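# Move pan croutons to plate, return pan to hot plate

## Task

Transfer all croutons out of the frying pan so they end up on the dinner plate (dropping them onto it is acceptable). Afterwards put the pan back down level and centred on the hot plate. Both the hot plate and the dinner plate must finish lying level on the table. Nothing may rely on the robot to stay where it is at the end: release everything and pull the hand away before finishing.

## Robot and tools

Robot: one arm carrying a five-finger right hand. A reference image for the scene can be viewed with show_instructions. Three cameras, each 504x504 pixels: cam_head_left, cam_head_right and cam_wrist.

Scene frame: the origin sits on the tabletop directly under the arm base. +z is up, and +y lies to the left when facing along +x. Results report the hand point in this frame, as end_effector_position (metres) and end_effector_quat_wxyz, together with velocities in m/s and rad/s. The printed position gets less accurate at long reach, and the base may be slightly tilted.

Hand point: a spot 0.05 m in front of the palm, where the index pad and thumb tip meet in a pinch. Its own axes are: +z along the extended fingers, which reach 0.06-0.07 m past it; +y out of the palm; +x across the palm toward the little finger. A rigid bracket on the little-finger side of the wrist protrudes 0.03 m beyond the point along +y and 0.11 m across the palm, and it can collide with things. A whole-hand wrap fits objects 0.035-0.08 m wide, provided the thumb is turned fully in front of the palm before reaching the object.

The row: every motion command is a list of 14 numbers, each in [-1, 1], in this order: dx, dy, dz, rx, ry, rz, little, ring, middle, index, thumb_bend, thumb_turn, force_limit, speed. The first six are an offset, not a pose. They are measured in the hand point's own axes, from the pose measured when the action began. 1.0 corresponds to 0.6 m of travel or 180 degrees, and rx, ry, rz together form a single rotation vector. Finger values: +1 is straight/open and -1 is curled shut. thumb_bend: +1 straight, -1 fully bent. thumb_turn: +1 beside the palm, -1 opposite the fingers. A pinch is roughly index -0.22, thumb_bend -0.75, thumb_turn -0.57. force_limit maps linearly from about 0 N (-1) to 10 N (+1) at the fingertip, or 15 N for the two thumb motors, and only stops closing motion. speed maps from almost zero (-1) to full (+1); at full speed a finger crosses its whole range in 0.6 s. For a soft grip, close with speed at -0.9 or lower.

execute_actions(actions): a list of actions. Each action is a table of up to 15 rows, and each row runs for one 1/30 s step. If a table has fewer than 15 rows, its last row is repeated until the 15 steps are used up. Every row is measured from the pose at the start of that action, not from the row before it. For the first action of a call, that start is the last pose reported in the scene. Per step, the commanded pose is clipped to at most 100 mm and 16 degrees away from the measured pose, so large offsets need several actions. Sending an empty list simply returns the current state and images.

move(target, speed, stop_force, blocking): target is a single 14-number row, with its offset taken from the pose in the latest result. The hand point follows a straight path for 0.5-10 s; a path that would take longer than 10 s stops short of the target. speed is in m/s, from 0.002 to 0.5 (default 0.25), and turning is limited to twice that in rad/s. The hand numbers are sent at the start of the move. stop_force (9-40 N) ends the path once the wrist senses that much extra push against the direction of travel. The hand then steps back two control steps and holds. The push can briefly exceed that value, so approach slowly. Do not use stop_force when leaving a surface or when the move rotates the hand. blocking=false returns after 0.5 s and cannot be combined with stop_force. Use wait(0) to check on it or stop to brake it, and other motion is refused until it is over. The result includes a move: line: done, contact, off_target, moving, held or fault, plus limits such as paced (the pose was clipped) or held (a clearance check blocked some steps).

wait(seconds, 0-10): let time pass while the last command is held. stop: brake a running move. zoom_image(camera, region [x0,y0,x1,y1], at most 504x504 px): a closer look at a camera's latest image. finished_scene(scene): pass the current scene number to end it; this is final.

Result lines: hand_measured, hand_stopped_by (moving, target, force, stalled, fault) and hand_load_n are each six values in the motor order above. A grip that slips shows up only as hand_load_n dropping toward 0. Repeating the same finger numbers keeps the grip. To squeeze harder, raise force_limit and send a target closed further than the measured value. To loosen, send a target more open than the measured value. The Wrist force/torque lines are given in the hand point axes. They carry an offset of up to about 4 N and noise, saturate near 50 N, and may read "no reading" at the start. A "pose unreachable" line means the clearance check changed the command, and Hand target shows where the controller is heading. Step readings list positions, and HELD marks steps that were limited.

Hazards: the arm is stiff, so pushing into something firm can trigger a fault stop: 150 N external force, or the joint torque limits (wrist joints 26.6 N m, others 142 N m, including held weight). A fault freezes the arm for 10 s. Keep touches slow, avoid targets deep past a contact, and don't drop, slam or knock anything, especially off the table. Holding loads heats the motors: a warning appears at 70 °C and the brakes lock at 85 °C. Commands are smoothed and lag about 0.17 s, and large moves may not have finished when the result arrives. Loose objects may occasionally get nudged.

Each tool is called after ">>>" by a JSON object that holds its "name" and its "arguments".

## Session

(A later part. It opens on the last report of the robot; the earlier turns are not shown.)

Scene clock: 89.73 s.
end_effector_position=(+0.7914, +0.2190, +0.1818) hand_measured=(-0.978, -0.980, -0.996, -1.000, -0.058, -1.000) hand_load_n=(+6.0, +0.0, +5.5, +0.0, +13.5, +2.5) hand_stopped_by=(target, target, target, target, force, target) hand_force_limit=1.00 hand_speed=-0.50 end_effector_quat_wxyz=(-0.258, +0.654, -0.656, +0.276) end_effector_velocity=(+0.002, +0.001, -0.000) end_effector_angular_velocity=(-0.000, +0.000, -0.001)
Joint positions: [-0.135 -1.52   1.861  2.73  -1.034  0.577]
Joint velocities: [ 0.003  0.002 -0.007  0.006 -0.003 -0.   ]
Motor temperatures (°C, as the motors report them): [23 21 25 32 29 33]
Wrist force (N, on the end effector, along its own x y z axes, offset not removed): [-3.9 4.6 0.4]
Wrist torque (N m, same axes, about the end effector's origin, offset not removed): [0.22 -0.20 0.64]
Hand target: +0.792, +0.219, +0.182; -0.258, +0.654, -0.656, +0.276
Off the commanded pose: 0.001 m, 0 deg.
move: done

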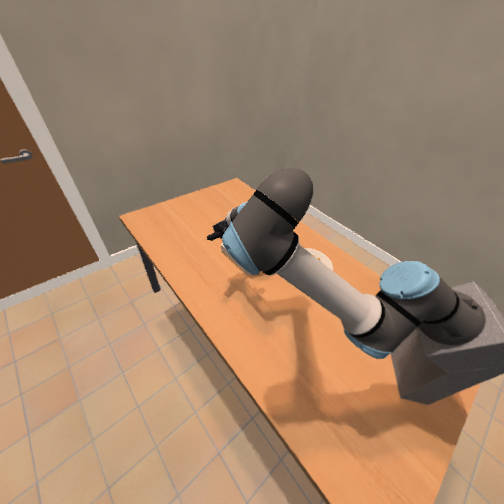

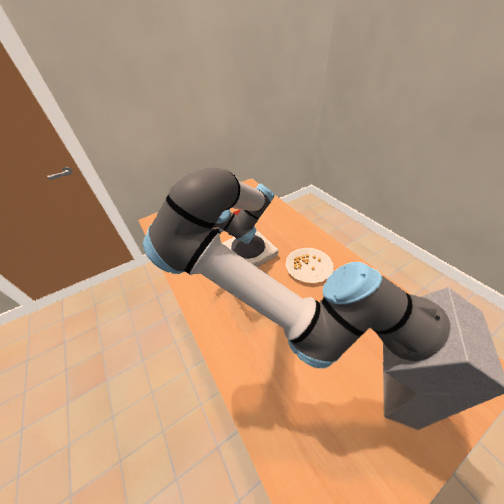

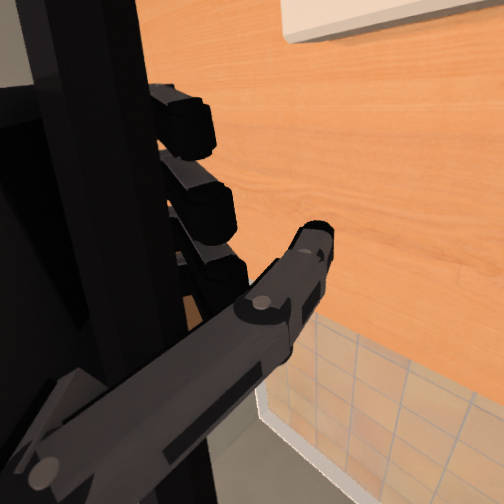

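>>> {"name": "move", "arguments": {"target": [0,0.155,0.15,0,0,0,-0.98,-0.98,-0.999,-1,-0.98,-1,1,-0.5], "speed": 0.03, "stop_force": 12}}

>>> {"name": "move", "arguments": {"target": [0,0,0,0,0,0,1,1,1,1,1,-1,1,-0.6]}}

>>> {"name": "move", "arguments": {"target": [0,-0.01,-0.08,0,0,0,1,1,1,1,1,-1,1,-0.6], "speed": 0.04}}

>>> {"name": "move", "arguments": {"target": [0.1,-0.12,-0.3,0,0,0,1,1,1,1,1,-1,1,-0.6], "speed": 0.1}}

Scene clock: 100.67 s.
end_effector_position=(+0.7879, +0.2163, +0.0526) hand_measured=(-0.978, -0.980, -0.996, -1.000, -0.058, -1.000) hand_load_n=(+5.0, +0.0, +5.5, +0.0, +14.0, +2.5) hand_stopped_by=(target, target, target, target, force, target) hand_force_limit=1.00 hand_speed=-0.50 end_effector_quat_wxyz=(-0.258, +0.654, -0.656, +0.276) end_effector_velocity=(+0.000, +0.000, -0.002) end_effector_angular_velocity=(+0.000, -0.000, +0.001)
Joint positions: [ 0.06  -1.247  1.734  2.591 -1.229  0.562]
Joint velocities: [ 0.003  0.004 -0.004 -0.001 -0.003 -0.   ]
Motor temperatures (°C, as the motors report them): [23 21 25 32 29 33]
Wrist force (N, on the end effector, along its own x y z axes, offset not removed): [-0.7 4.6 1.1]
Wrist torque (N m, same axes, about the end effector's origin, offset not removed): [0.38 -0.48 0.67]
Hand target: +0.788, +0.216, +0.052; -0.258, +0.654, -0.656, +0.276
Off the commanded pose: 0.000 m, 0 deg.
move: done

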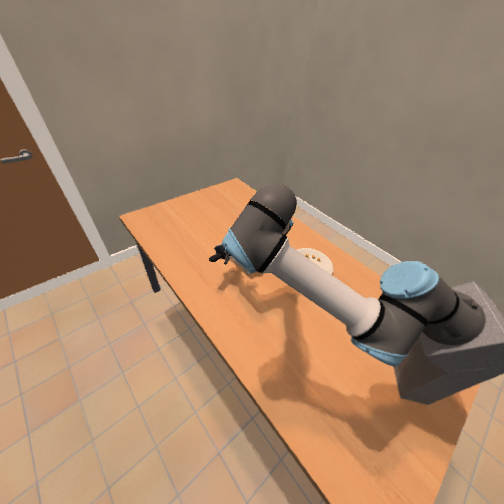

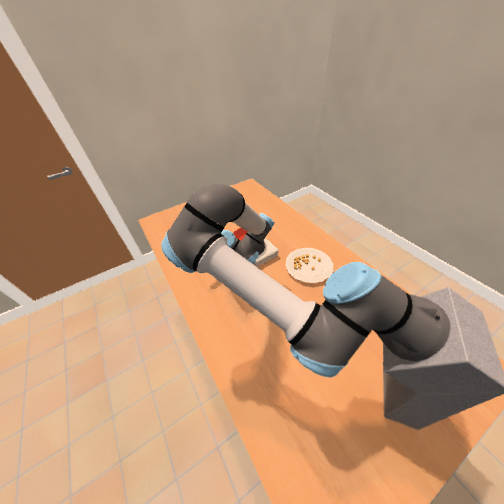

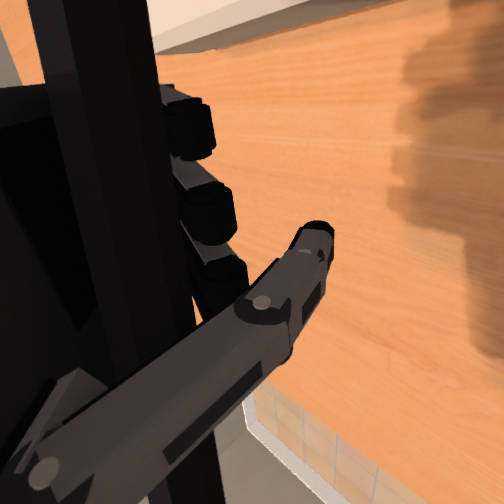

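Scene clock: 103.93 s.
end_effector_position=(+0.7879, +0.2163, +0.0527) hand_measured=(+1.000, +1.000, +1.000, +1.000, +1.000, -1.000) hand_load_n=(+0.0, +0.0, +0.0, +0.0, +0.0, +0.0) hand_stopped_by=(target, target, target, target, target, target) hand_force_limit=1.00 hand_speed=-0.60 end_effector_quat_wxyz=(-0.258, +0.654, -0.656, +0.276) end_effector_velocity=(-0.000, -0.000, -0.000) end_effector_angular_velocity=(+0.000, +0.001, -0.000)
Joint positions: [ 0.06  -1.247  1.734  2.591 -1.229  0.562]
Joint velocities: [0. 0. 0. 0. 0. 0.]
Motor temperatures (°C, as the motors report them): [23 21 25 32 29 33]
Wrist force (N, on the end effector, along its own x y z axes, offset not removed): [-1.0 0.4 -2.7]
Wrist torque (N m, same axes, about the end effector's origin, offset not removed): [0.15 0.15 0.00]
Hand target: +0.788, +0.216, +0.053; -0.258, +0.654, -0.656, +0.276
Off the commanded pose: 0.000 m, 0 deg.
move: done

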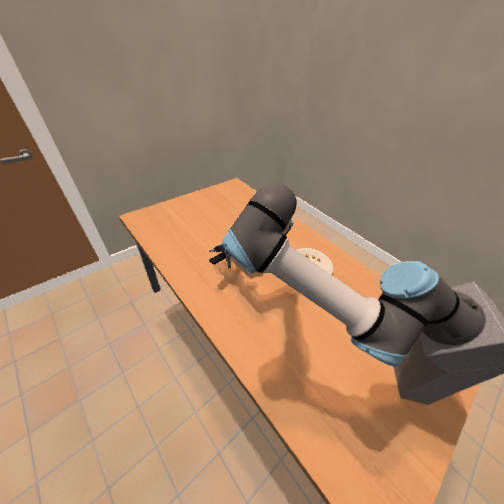

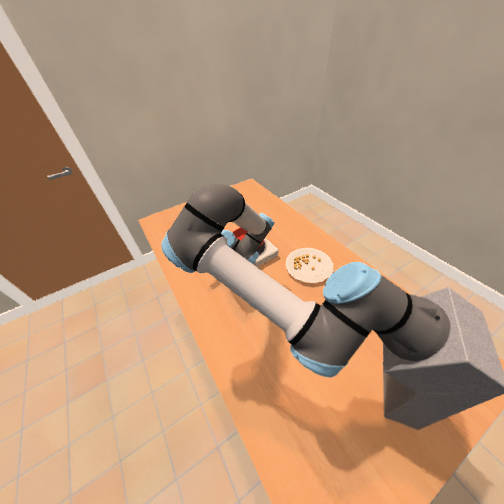

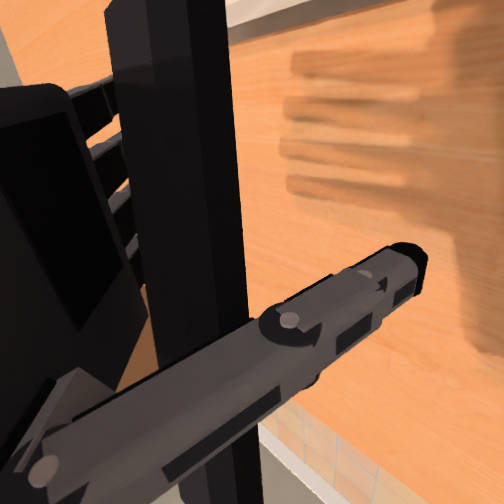

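Scene clock: 105.53 s.
end_effector_position=(+0.7588, +0.2175, +0.0909) hand_measured=(+1.000, +1.000, +1.000, +1.000, +1.000, -1.000) hand_load_n=(+0.0, +0.0, +0.0, +0.0, +0.0, +0.0) hand_stopped_by=(target, target, target, target, target, target) hand_force_limit=1.00 hand_speed=-0.60 end_effector_quat_wxyz=(-0.258, +0.654, -0.656, +0.276) end_effector_velocity=(-0.001, +0.000, +0.002) end_effector_angular_velocity=(-0.000, -0.001, -0.000)
Joint positions: [ 0.015 -1.355  1.87   2.561 -1.184  0.565]
Joint velocities: [-0.002 -0.006  0.007 -0.002  0.001  0.   ]
Motor temperatures (°C, as the motors report them): [23 21 25 32 29 33]
Wrist force (N, on the end effector, along its own x y z axes, offset not removed): [-2.3 -0.7 -3.3]
Wrist torque (N m, same axes, about the end effector's origin, offset not removed): [0.11 0.40 -0.17]
Hand target: +0.759, +0.217, +0.091; -0.258, +0.654, -0.656, +0.276
Off the commanded pose: 0.000 m, 0 deg.
move: done

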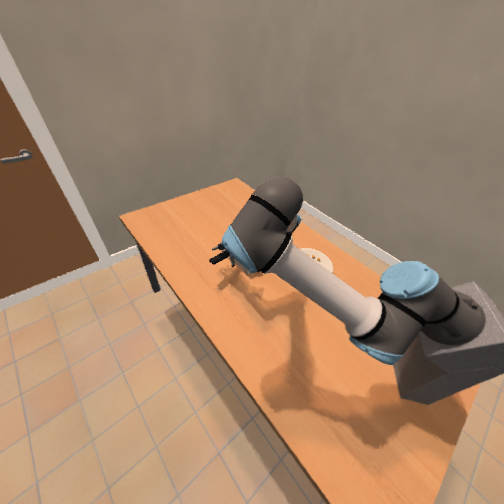

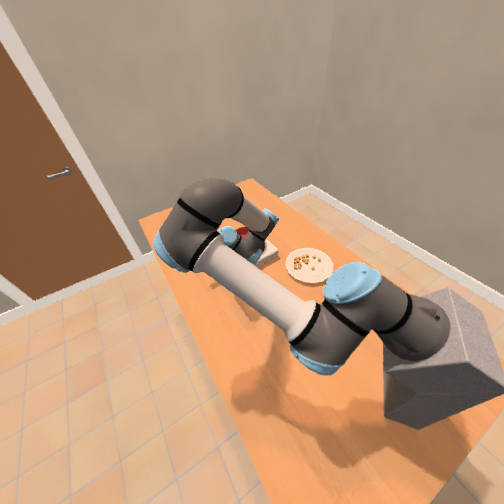

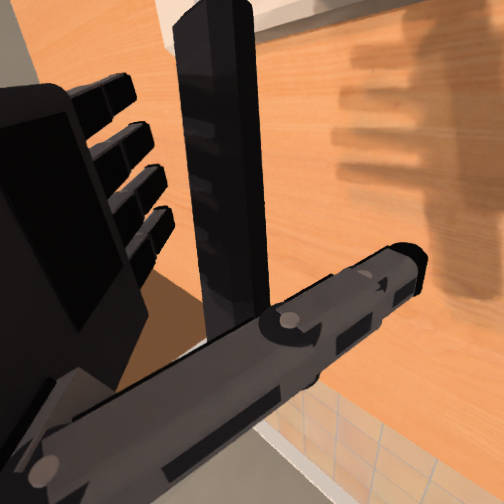

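Scene clock: 108.13 s.
end_effector_position=(+0.6839, +0.1623, +0.2712) hand_measured=(+1.000, +1.000, +1.000, +1.000, +1.000, -1.000) hand_load_n=(+0.0, +0.0, +0.0, +0.0, +0.0, +0.0) hand_stopped_by=(target, target, target, target, target, target) hand_force_limit=1.00 hand_speed=-0.60 end_effector_quat_wxyz=(-0.259, +0.653, -0.656, +0.276) end_effector_velocity=(-0.001, -0.000, +0.002) end_effector_angular_velocity=(+0.002, +0.002, +0.001)
Joint positions: [-0.518 -1.762  2.227  2.575 -0.653  0.623]
Joint velocities: [-0.008 -0.003  0.003 -0.     0.011  0.002]
Motor temperatures (°C, as the motors report them): [23 21 25 32 29 33]
Wrist force (N, on the end effector, along its own x y z axes, offset not removed): [-1.6 0.6 -3.1]
Wrist torque (N m, same axes, about the end effector's origin, offset not removed): [0.25 0.17 -0.02]
Hand target: +0.684, +0.162, +0.271; -0.259, +0.653, -0.656, +0.276
Off the commanded pose: 0.000 m, 0 deg.
move: done

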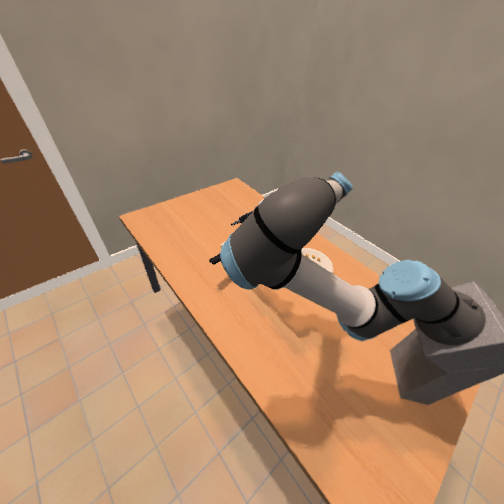

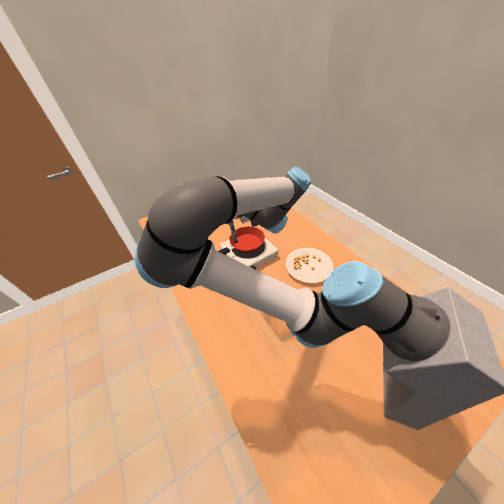

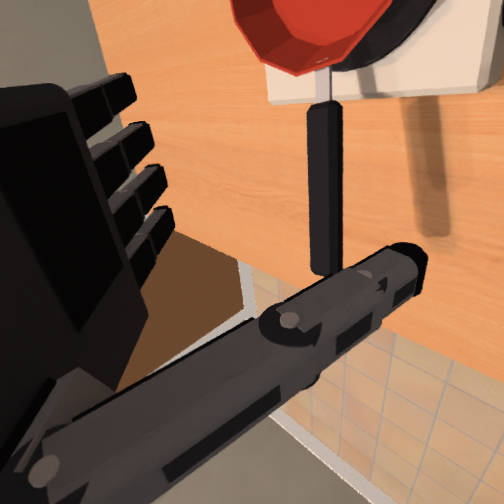

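>>> {"name": "zoom_image", "arguments": {"camera": "cam_head_right", "region": [210,215,290,285]}}

Region (210, 215, 290, 285) of cam_head_right's 504x504 image, scaled by 6.300, with more detail than that image has; it fills the top 441 rows of this view, and the rest is white.

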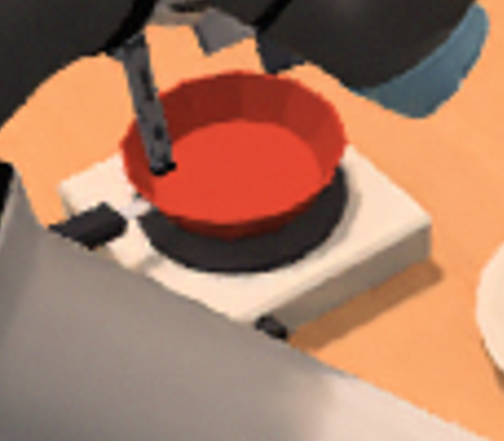

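>>> {"name": "move", "arguments": {"target": [0.16,0.195,0.21,0,0,0,1,1,1,1,0,-1,1,0], "speed": 0.05, "stop_force": 9}}

>>> {"name": "move", "arguments": {"target": [0,0.05,-0.05,0,0,0,1,1,1,1,0,-1,1,0], "speed": 0.015}}

Scene clock: 118.73 s.
end_effector_position=(+0.6874, +0.0629, +0.1016) hand_measured=(+1.000, +1.000, +1.000, +1.000, +0.000, -1.000) hand_load_n=(+0.0, +0.0, +0.0, +0.0, +0.0, +0.0) hand_stopped_by=(target, target, target, target, target, target) hand_force_limit=1.00 hand_speed=0.00 end_effector_quat_wxyz=(-0.258, +0.653, -0.656, +0.276) end_effector_velocity=(+0.001, -0.001, -0.002) end_effector_angular_velocity=(-0.000, -0.000, +0.000)
Joint positions: [-0.272 -1.2    2.056  2.208 -0.898  0.59 ]
Joint velocities: [ 0.003  0.007 -0.005 -0.002 -0.003 -0.   ]
Motor temperatures (°C, as the motors report them): [23 21 25 32 29 33]
Wrist force (N, on the end effector, along its own x y z axes, offset not removed): [-2.7 1.5 -4.6]
Wrist torque (N m, same axes, about the end effector's origin, offset not removed): [0.41 0.33 -0.06]
Hand target: +0.687, +0.063, +0.101; -0.258, +0.653, -0.656, +0.276
Off the commanded pose: 0.000 m, 0 deg.
move: done

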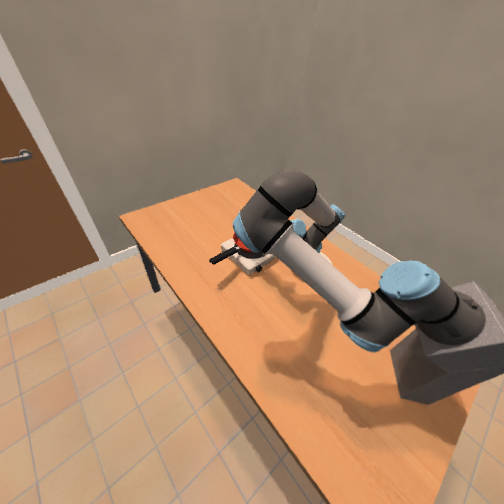

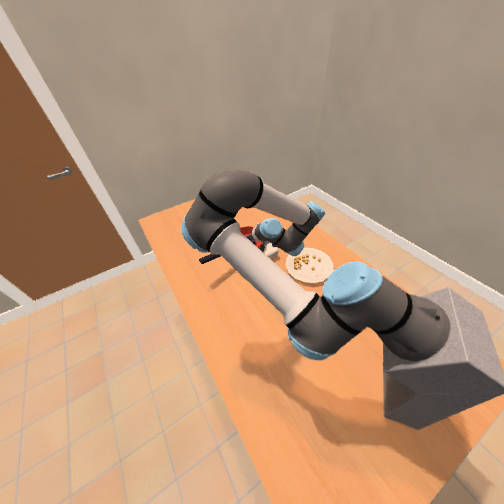

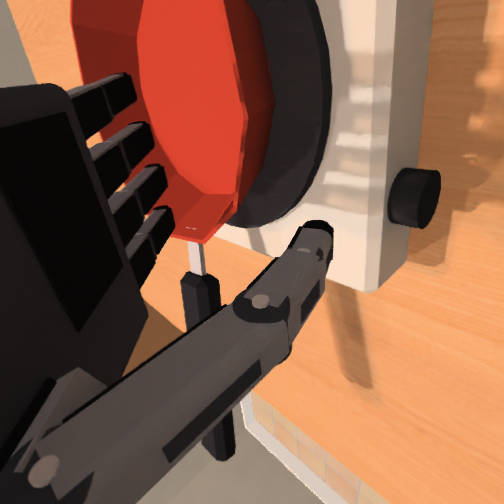

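Scene clock: 121.83 s.
end_effector_position=(+0.6454, +0.0634, +0.1021) hand_measured=(+1.000, +1.000, +1.000, +1.000, +0.000, -1.000) hand_load_n=(+0.0, +0.0, +0.0, +0.0, +0.0, +0.0) hand_stopped_by=(target, target, target, target, target, target) hand_force_limit=1.00 hand_speed=0.00 end_effector_quat_wxyz=(-0.258, +0.653, -0.656, +0.276) end_effector_velocity=(-0.003, -0.000, -0.000) end_effector_angular_velocity=(+0.000, -0.000, +0.000)
Joint positions: [-0.287 -1.197  2.164  2.096 -0.883  0.592]
Joint velocities: [-0.001  0.002  0.007 -0.009  0.001  0.   ]
Motor temperatures (°C, as the motors report them): [23 21 25 32 29 33]
Wrist force (N, on the end effector, along its own x y z axes, offset not removed): [-2.8 1.1 -3.1]
Wrist torque (N m, same axes, about the end effector's origin, offset not removed): [0.49 0.35 -0.11]
Hand target: +0.645, +0.063, +0.102; -0.258, +0.653, -0.656, +0.276
Off the commanded pose: 0.000 m, 0 deg.
move: done

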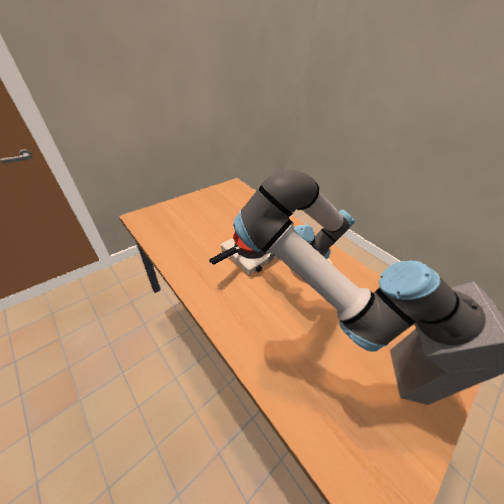

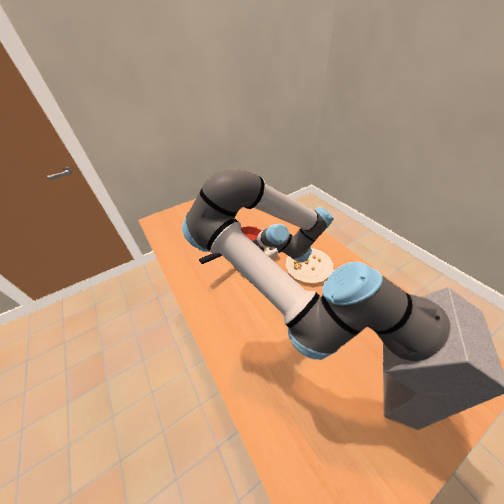

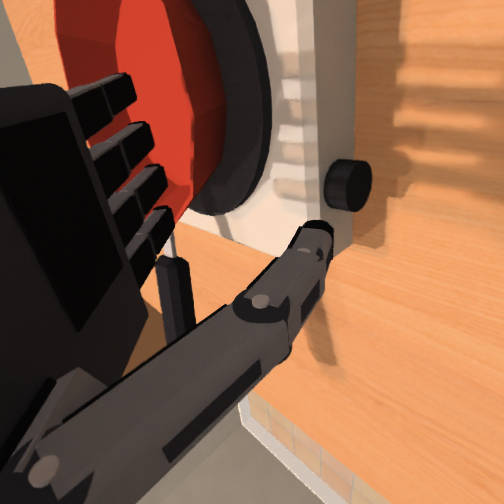

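>>> {"name": "move", "arguments": {"target": [0.02,-0.12,0.1,0,0,0,1,1,1,1,1,-1,1,0], "speed": 0.05, "stop_force": 9}}

>>> {"name": "move", "arguments": {"target": [0,0.02,0.02,0,0,0,0.6,0.6,0.6,0.6,1,-1,-0.5,0], "speed": 0.015, "stop_force": 9}}

>>> {"name": "move", "arguments": {"target": [0,0.03,-0.03,0,0,0,0.6,0.6,0.6,0.6,1,-1,-0.5,0], "speed": 0.015}}

Scene clock: 127.77 s.
end_effector_position=(+0.7383, +0.0505, +0.1099) hand_measured=(+1.000, +1.000, +1.000, +1.000, +1.000, -1.000) hand_load_n=(+0.0, +0.0, +0.0, +0.0, +0.0, +0.0) hand_stopped_by=(target, target, target, target, target, target) hand_force_limit=1.00 hand_speed=0.00 end_effector_quat_wxyz=(-0.258, +0.653, -0.656, +0.276) end_effector_velocity=(+0.003, -0.000, -0.001) end_effector_angular_velocity=(+0.002, +0.003, -0.002)
Joint positions: [-0.289 -1.187  1.919  2.33  -0.881  0.592]
Joint velocities: [ 0.001  0.002 -0.008  0.01   0.001  0.   ]
Motor temperatures (°C, as the motors report them): [23 21 25 32 29 33]
Wrist force (N, on the end effector, along its own x y z axes, offset not removed): [0.7 -1.0 -2.5]
Wrist torque (N m, same axes, about the end effector's origin, offset not removed): [-0.08 -0.14 0.15]
Hand target: +0.739, +0.050, +0.110; -0.258, +0.653, -0.656, +0.276
Off the commanded pose: 0.000 m, 0 deg.
move: done

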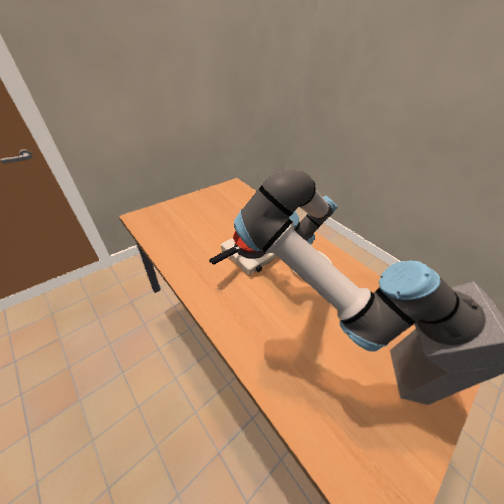

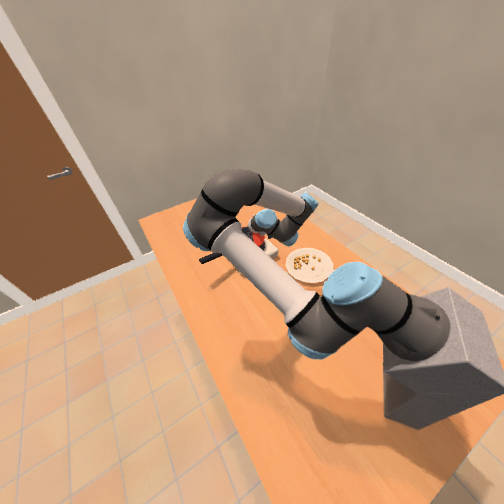

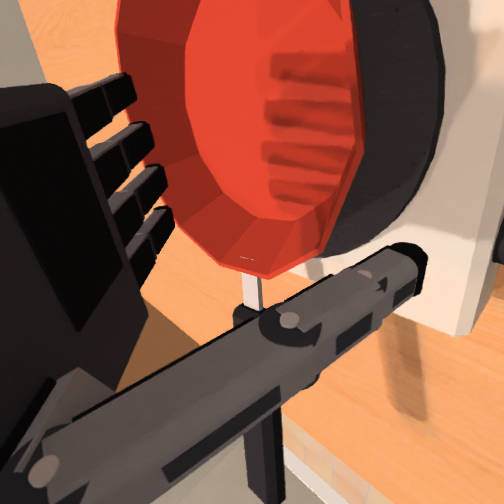

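Scene clock: 129.17 s.
end_effector_position=(+0.7381, +0.0502, +0.0932) hand_measured=(+0.600, +0.600, +0.600, +0.600, +1.000, -1.000) hand_load_n=(+0.0, +0.0, +0.0, +0.0, +0.0, +0.0) hand_stopped_by=(target, target, target, target, target, target) hand_force_limit=-0.50 hand_speed=0.00 end_effector_quat_wxyz=(-0.258, +0.653, -0.656, +0.276) end_effector_velocity=(-0.000, +0.001, -0.003) end_effector_angular_velocity=(+0.001, +0.001, +0.001)
Joint positions: [-0.261 -1.154  1.899  2.319 -0.909  0.589]
Joint velocities: [ 0.005  0.006 -0.003 -0.002 -0.004 -0.001]
Motor temperatures (°C, as the motors report them): [23 21 25 32 29 33]
Wrist force (N, on the end effector, along its own x y z axes, offset not removed): [-3.8 1.8 -4.4]
Wrist torque (N m, same axes, about the end effector's origin, offset not removed): [0.52 0.55 0.03]
Hand target: +0.738, +0.050, +0.093; -0.258, +0.653, -0.656, +0.276
Off the commanded pose: 0.000 m, 0 deg.
move: done

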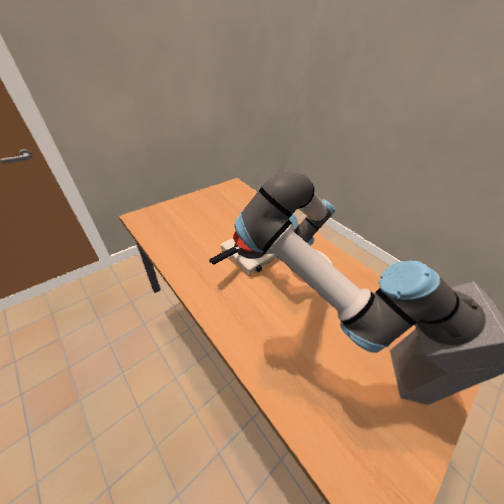

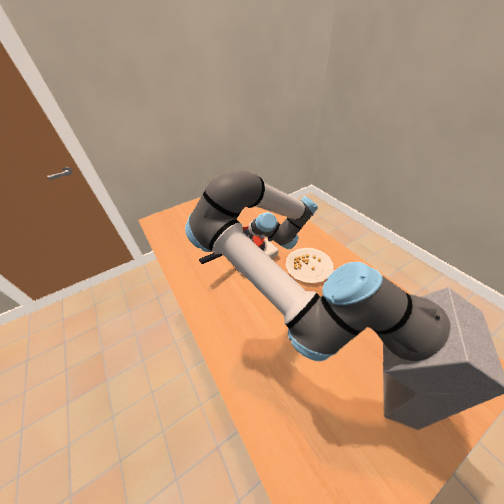

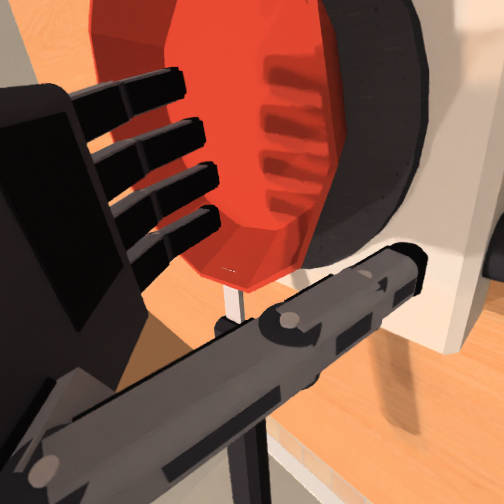

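Scene clock: 131.13 s.
end_effector_position=(+0.7130, +0.0505, +0.0935) hand_measured=(+0.600, +0.600, +0.600, +0.600, +1.000, -1.000) hand_load_n=(+0.0, +0.0, +0.0, +0.0, +0.0, +0.0) hand_stopped_by=(target, target, target, target, target, target) hand_force_limit=-0.50 hand_speed=0.00 end_effector_quat_wxyz=(-0.258, +0.653, -0.656, +0.276) end_effector_velocity=(-0.002, -0.000, +0.000) end_effector_angular_velocity=(-0.001, -0.001, -0.001)
Joint positions: [-0.268 -1.16   1.968  2.256 -0.902  0.59 ]
Joint velocities: [-0.001 -0.001  0.007 -0.006 -0.001  0.   ]
Motor temperatures (°C, as the motors report them): [23 21 25 32 29 33]
Wrist force (N, on the end effector, along its own x y z axes, offset not removed): [-2.8 1.1 -3.8]
Wrist torque (N m, same axes, about the end effector's origin, offset not removed): [0.40 0.48 -0.08]
Hand target: +0.713, +0.050, +0.093; -0.258, +0.653, -0.656, +0.276
Off the commanded pose: 0.000 m, 0 deg.
move: done

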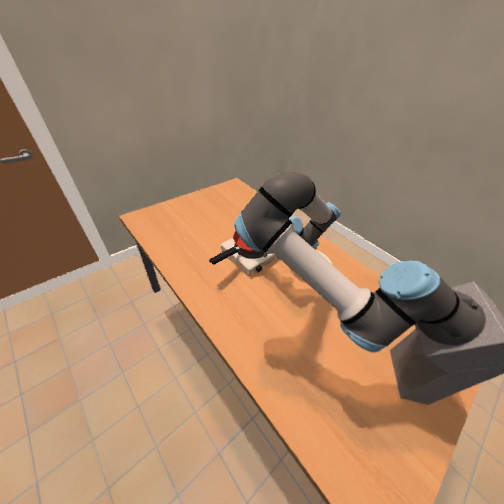

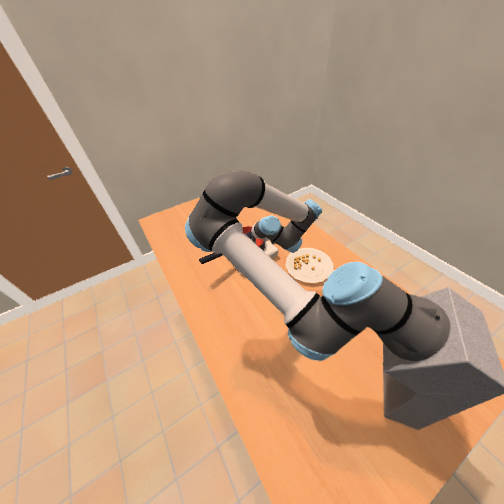

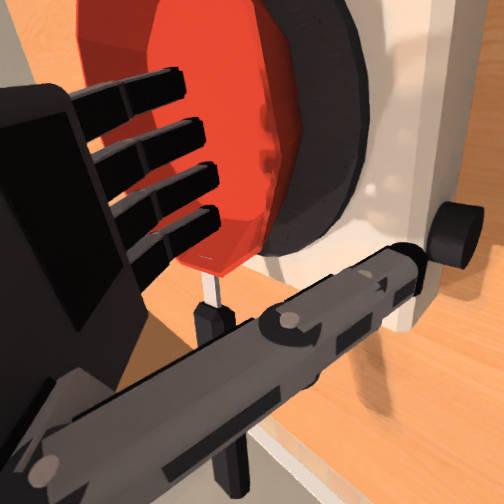

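>>> {"name": "move", "arguments": {"target": [0.02,0.012,0.012,0,0,0,0.6,0.6,0.6,0.6,1,-1,-0.5,0], "speed": 0.015, "stop_force": 9}}

>>> {"name": "move", "arguments": {"target": [0,0.05,-0.05,0,0,0,0.6,0.6,0.6,0.6,1,-1,-0.5,0], "speed": 0.015}}

Scene clock: 136.30 s.
end_effector_position=(+0.7127, +0.0385, +0.0837) hand_measured=(+0.600, +0.600, +0.600, +0.600, +1.000, -1.000) hand_load_n=(+0.0, +0.0, +0.0, +0.0, +0.0, +0.0) hand_stopped_by=(target, target, target, target, target, target) hand_force_limit=-0.50 hand_speed=0.00 end_effector_quat_wxyz=(-0.258, +0.653, -0.656, +0.276) end_effector_velocity=(+0.000, -0.002, -0.002) end_effector_angular_velocity=(-0.000, -0.001, +0.000)
Joint positions: [-0.268 -1.121  1.947  2.238 -0.901  0.59 ]
Joint velocities: [-0.     0.007 -0.004 -0.004 -0.001  0.   ]
Motor temperatures (°C, as the motors report them): [23 21 25 32 29 33]
Wrist force (N, on the end effector, along its own x y z axes, offset not removed): [-1.0 2.7 -3.8]
Wrist torque (N m, same axes, about the end effector's origin, offset not removed): [0.65 0.11 0.16]
Hand target: +0.713, +0.038, +0.084; -0.258, +0.653, -0.656, +0.276
Off the commanded pose: 0.000 m, 0 deg.
move: done

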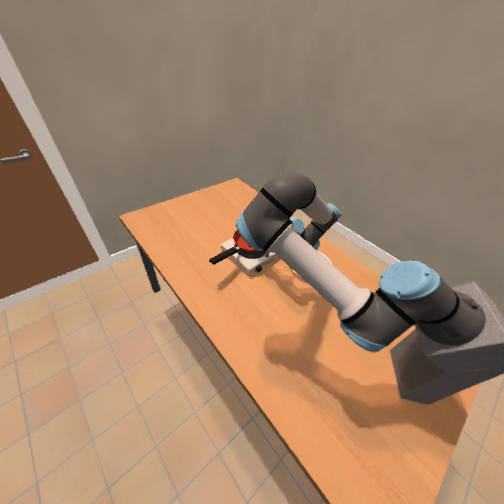

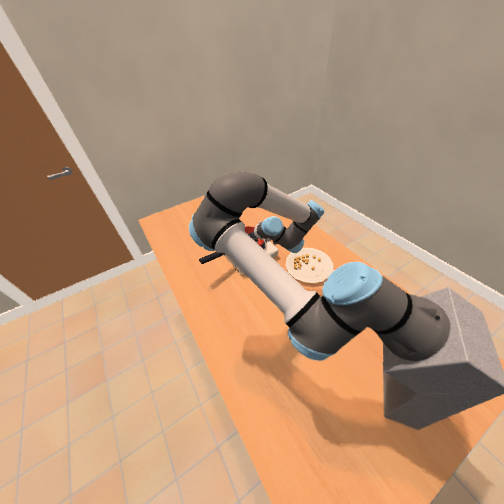

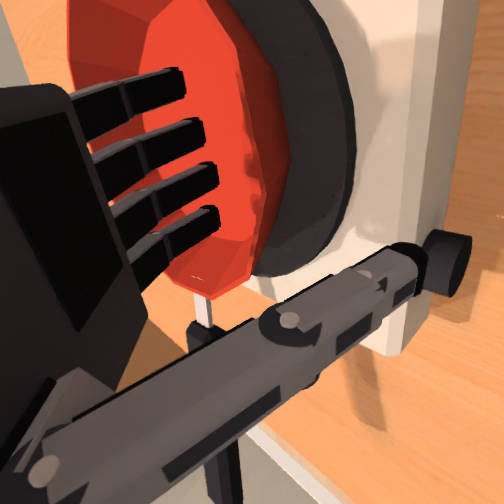

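Scene clock: 139.40 s.
end_effector_position=(+0.6707, +0.0390, +0.0842) hand_measured=(+0.600, +0.600, +0.600, +0.600, +1.000, -1.000) hand_load_n=(+0.0, +0.0, +0.0, +2.5, +0.0, +0.0) hand_stopped_by=(target, target, target, target, target, target) hand_force_limit=-0.50 hand_speed=0.00 end_effector_quat_wxyz=(-0.258, +0.653, -0.656, +0.276) end_effector_velocity=(-0.003, +0.000, +0.000) end_effector_angular_velocity=(-0.000, -0.001, +0.001)
Joint positions: [-0.282 -1.122  2.057  2.128 -0.888  0.591]
Joint velocities: [-0.     0.     0.007 -0.009  0.     0.   ]
Motor temperatures (°C, as the motors report them): [23 21 25 32 29 33]
Wrist force (N, on the end effector, along its own x y z axes, offset not removed): [-2.4 -2.5 -1.1]
Wrist torque (N m, same axes, about the end effector's origin, offset not removed): [0.07 0.42 -0.03]
Hand target: +0.670, +0.039, +0.084; -0.258, +0.653, -0.656, +0.276
Off the commanded pose: 0.000 m, 0 deg.
move: done

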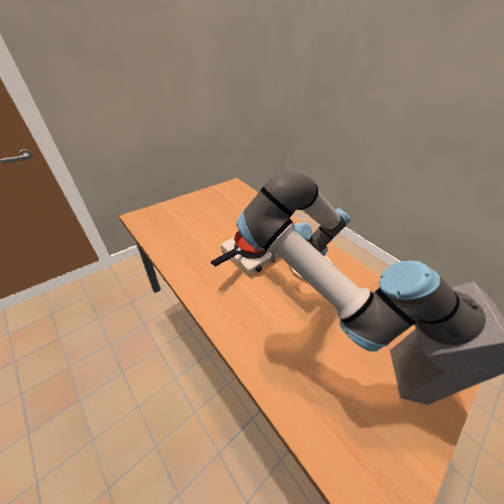

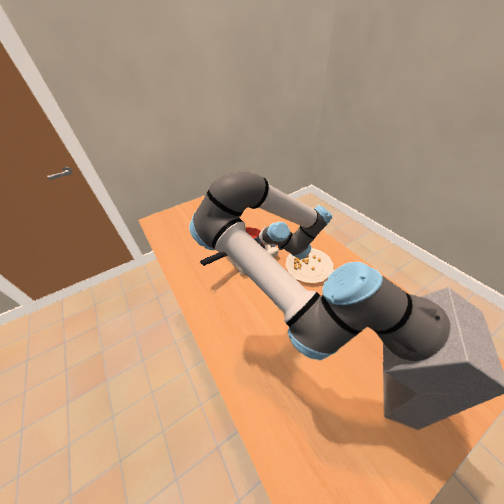

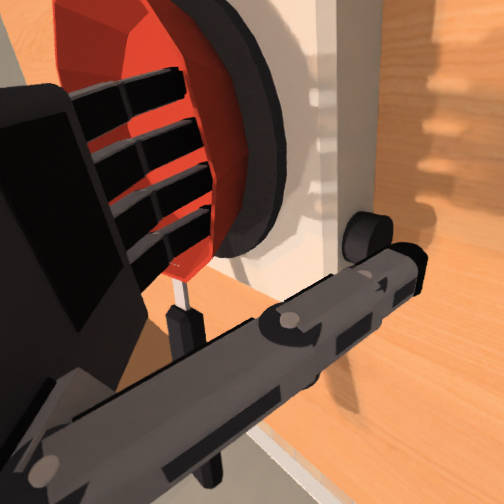

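Moved about a centimetre; add a bit.

>>> {"name": "move", "arguments": {"target": [0.01,0.008,-0.008,0,0,0,0.6,0.6,0.6,0.6,1,-1,-0.5,0], "speed": 0.015}}

>>> {"name": "move", "arguments": {"target": [0.1,-0.2,-0.18,0,0,0,1,1,1,1,1,-1,-0.5,0], "speed": 0.1}}

Scene clock: 142.57 s.
end_effector_position=(+0.6640, +0.0333, +0.0844) hand_measured=(+0.600, +0.600, +0.600, +0.600, +1.000, -1.000) hand_load_n=(+0.5, +0.0, +0.0, +2.0, +0.0, +0.0) hand_stopped_by=(target, target, target, target, target, target) hand_force_limit=-0.50 hand_speed=0.00 end_effector_quat_wxyz=(-0.258, +0.653, -0.656, +0.276) end_effector_velocity=(-0.002, -0.000, -0.001) end_effector_angular_velocity=(+0.002, +0.001, +0.002)
Joint positions: [-0.293 -1.111  2.068  2.104 -0.877  0.592]
Joint velocities: [-0.001  0.003  0.003 -0.008  0.004  0.001]
Motor temperatures (°C, as the motors report them): [23 21 25 32 29 33]
Wrist force (N, on the end effector, along its own x y z axes, offset not removed): [-3.3 -2.4 -3.9]
Wrist torque (N m, same axes, about the end effector's origin, offset not removed): [0.39 0.37 -0.15]
Hand target: +0.664, +0.033, +0.084; -0.258, +0.653, -0.656, +0.276
Off the commanded pose: 0.000 m, 0 deg.
move: done

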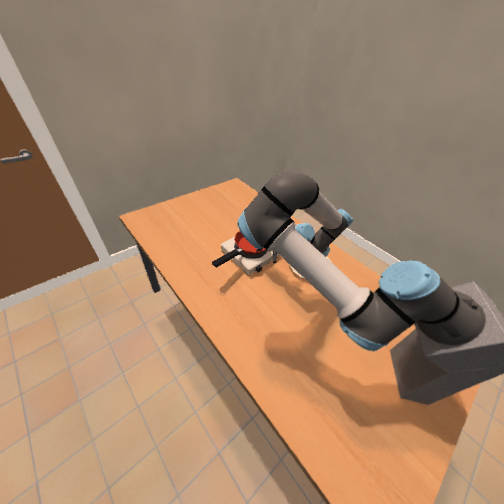

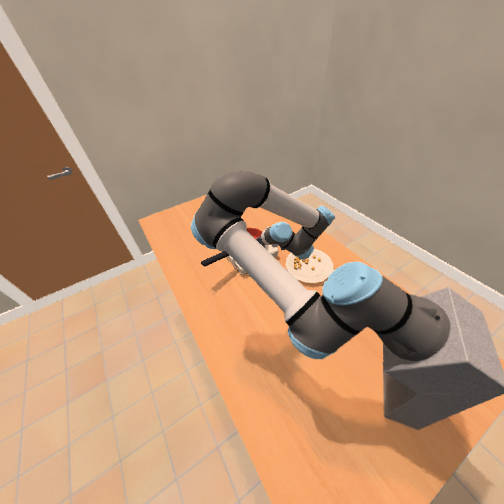

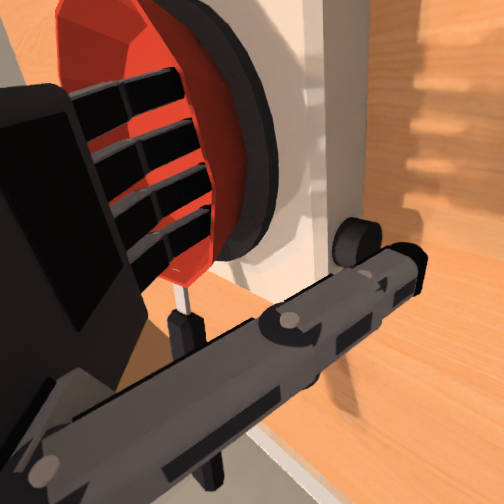

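Scene clock: 144.80 s.
end_effector_position=(+0.6737, -0.0231, +0.2466) hand_measured=(+1.000, +1.000, +1.000, +1.000, +1.000, -1.000) hand_load_n=(+0.0, +0.0, +0.0, +0.0, +0.0, +0.0) hand_stopped_by=(target, target, target, target, target, target) hand_force_limit=-0.50 hand_speed=0.00 end_effector_quat_wxyz=(-0.259, +0.653, -0.656, +0.276) end_effector_velocity=(-0.000, -0.001, +0.003) end_effector_angular_velocity=(-0.000, -0.000, +0.000)
Joint positions: [-0.703 -1.3    2.109  2.194 -0.469  0.666]
Joint velocities: [-0.007 -0.002 -0.001  0.     0.007  0.002]
Motor temperatures (°C, as the motors report them): [23 21 25 32 29 33]
Wrist force (N, on the end effector, along its own x y z axes, offset not removed): [-3.2 0.7 -2.1]
Wrist torque (N m, same axes, about the end effector's origin, offset not removed): [0.23 0.33 -0.22]
Hand target: +0.674, -0.023, +0.247; -0.259, +0.653, -0.656, +0.276
Off the commanded pose: 0.000 m, 0 deg.
move: done

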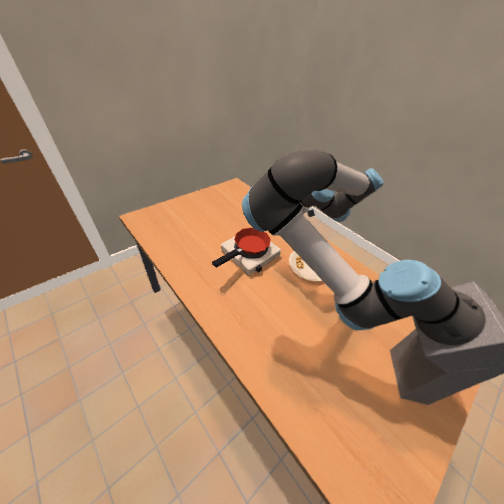

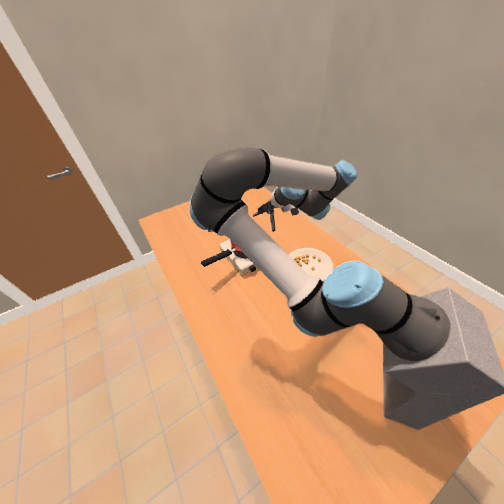

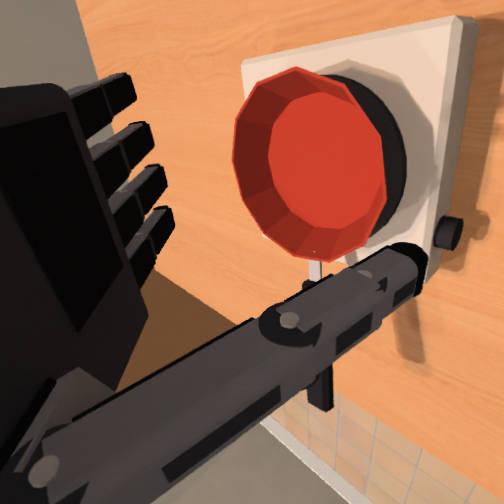

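>>> {"name": "finished_scene", "arguments": {"scene": 2}}

The scene is finished: the task was done.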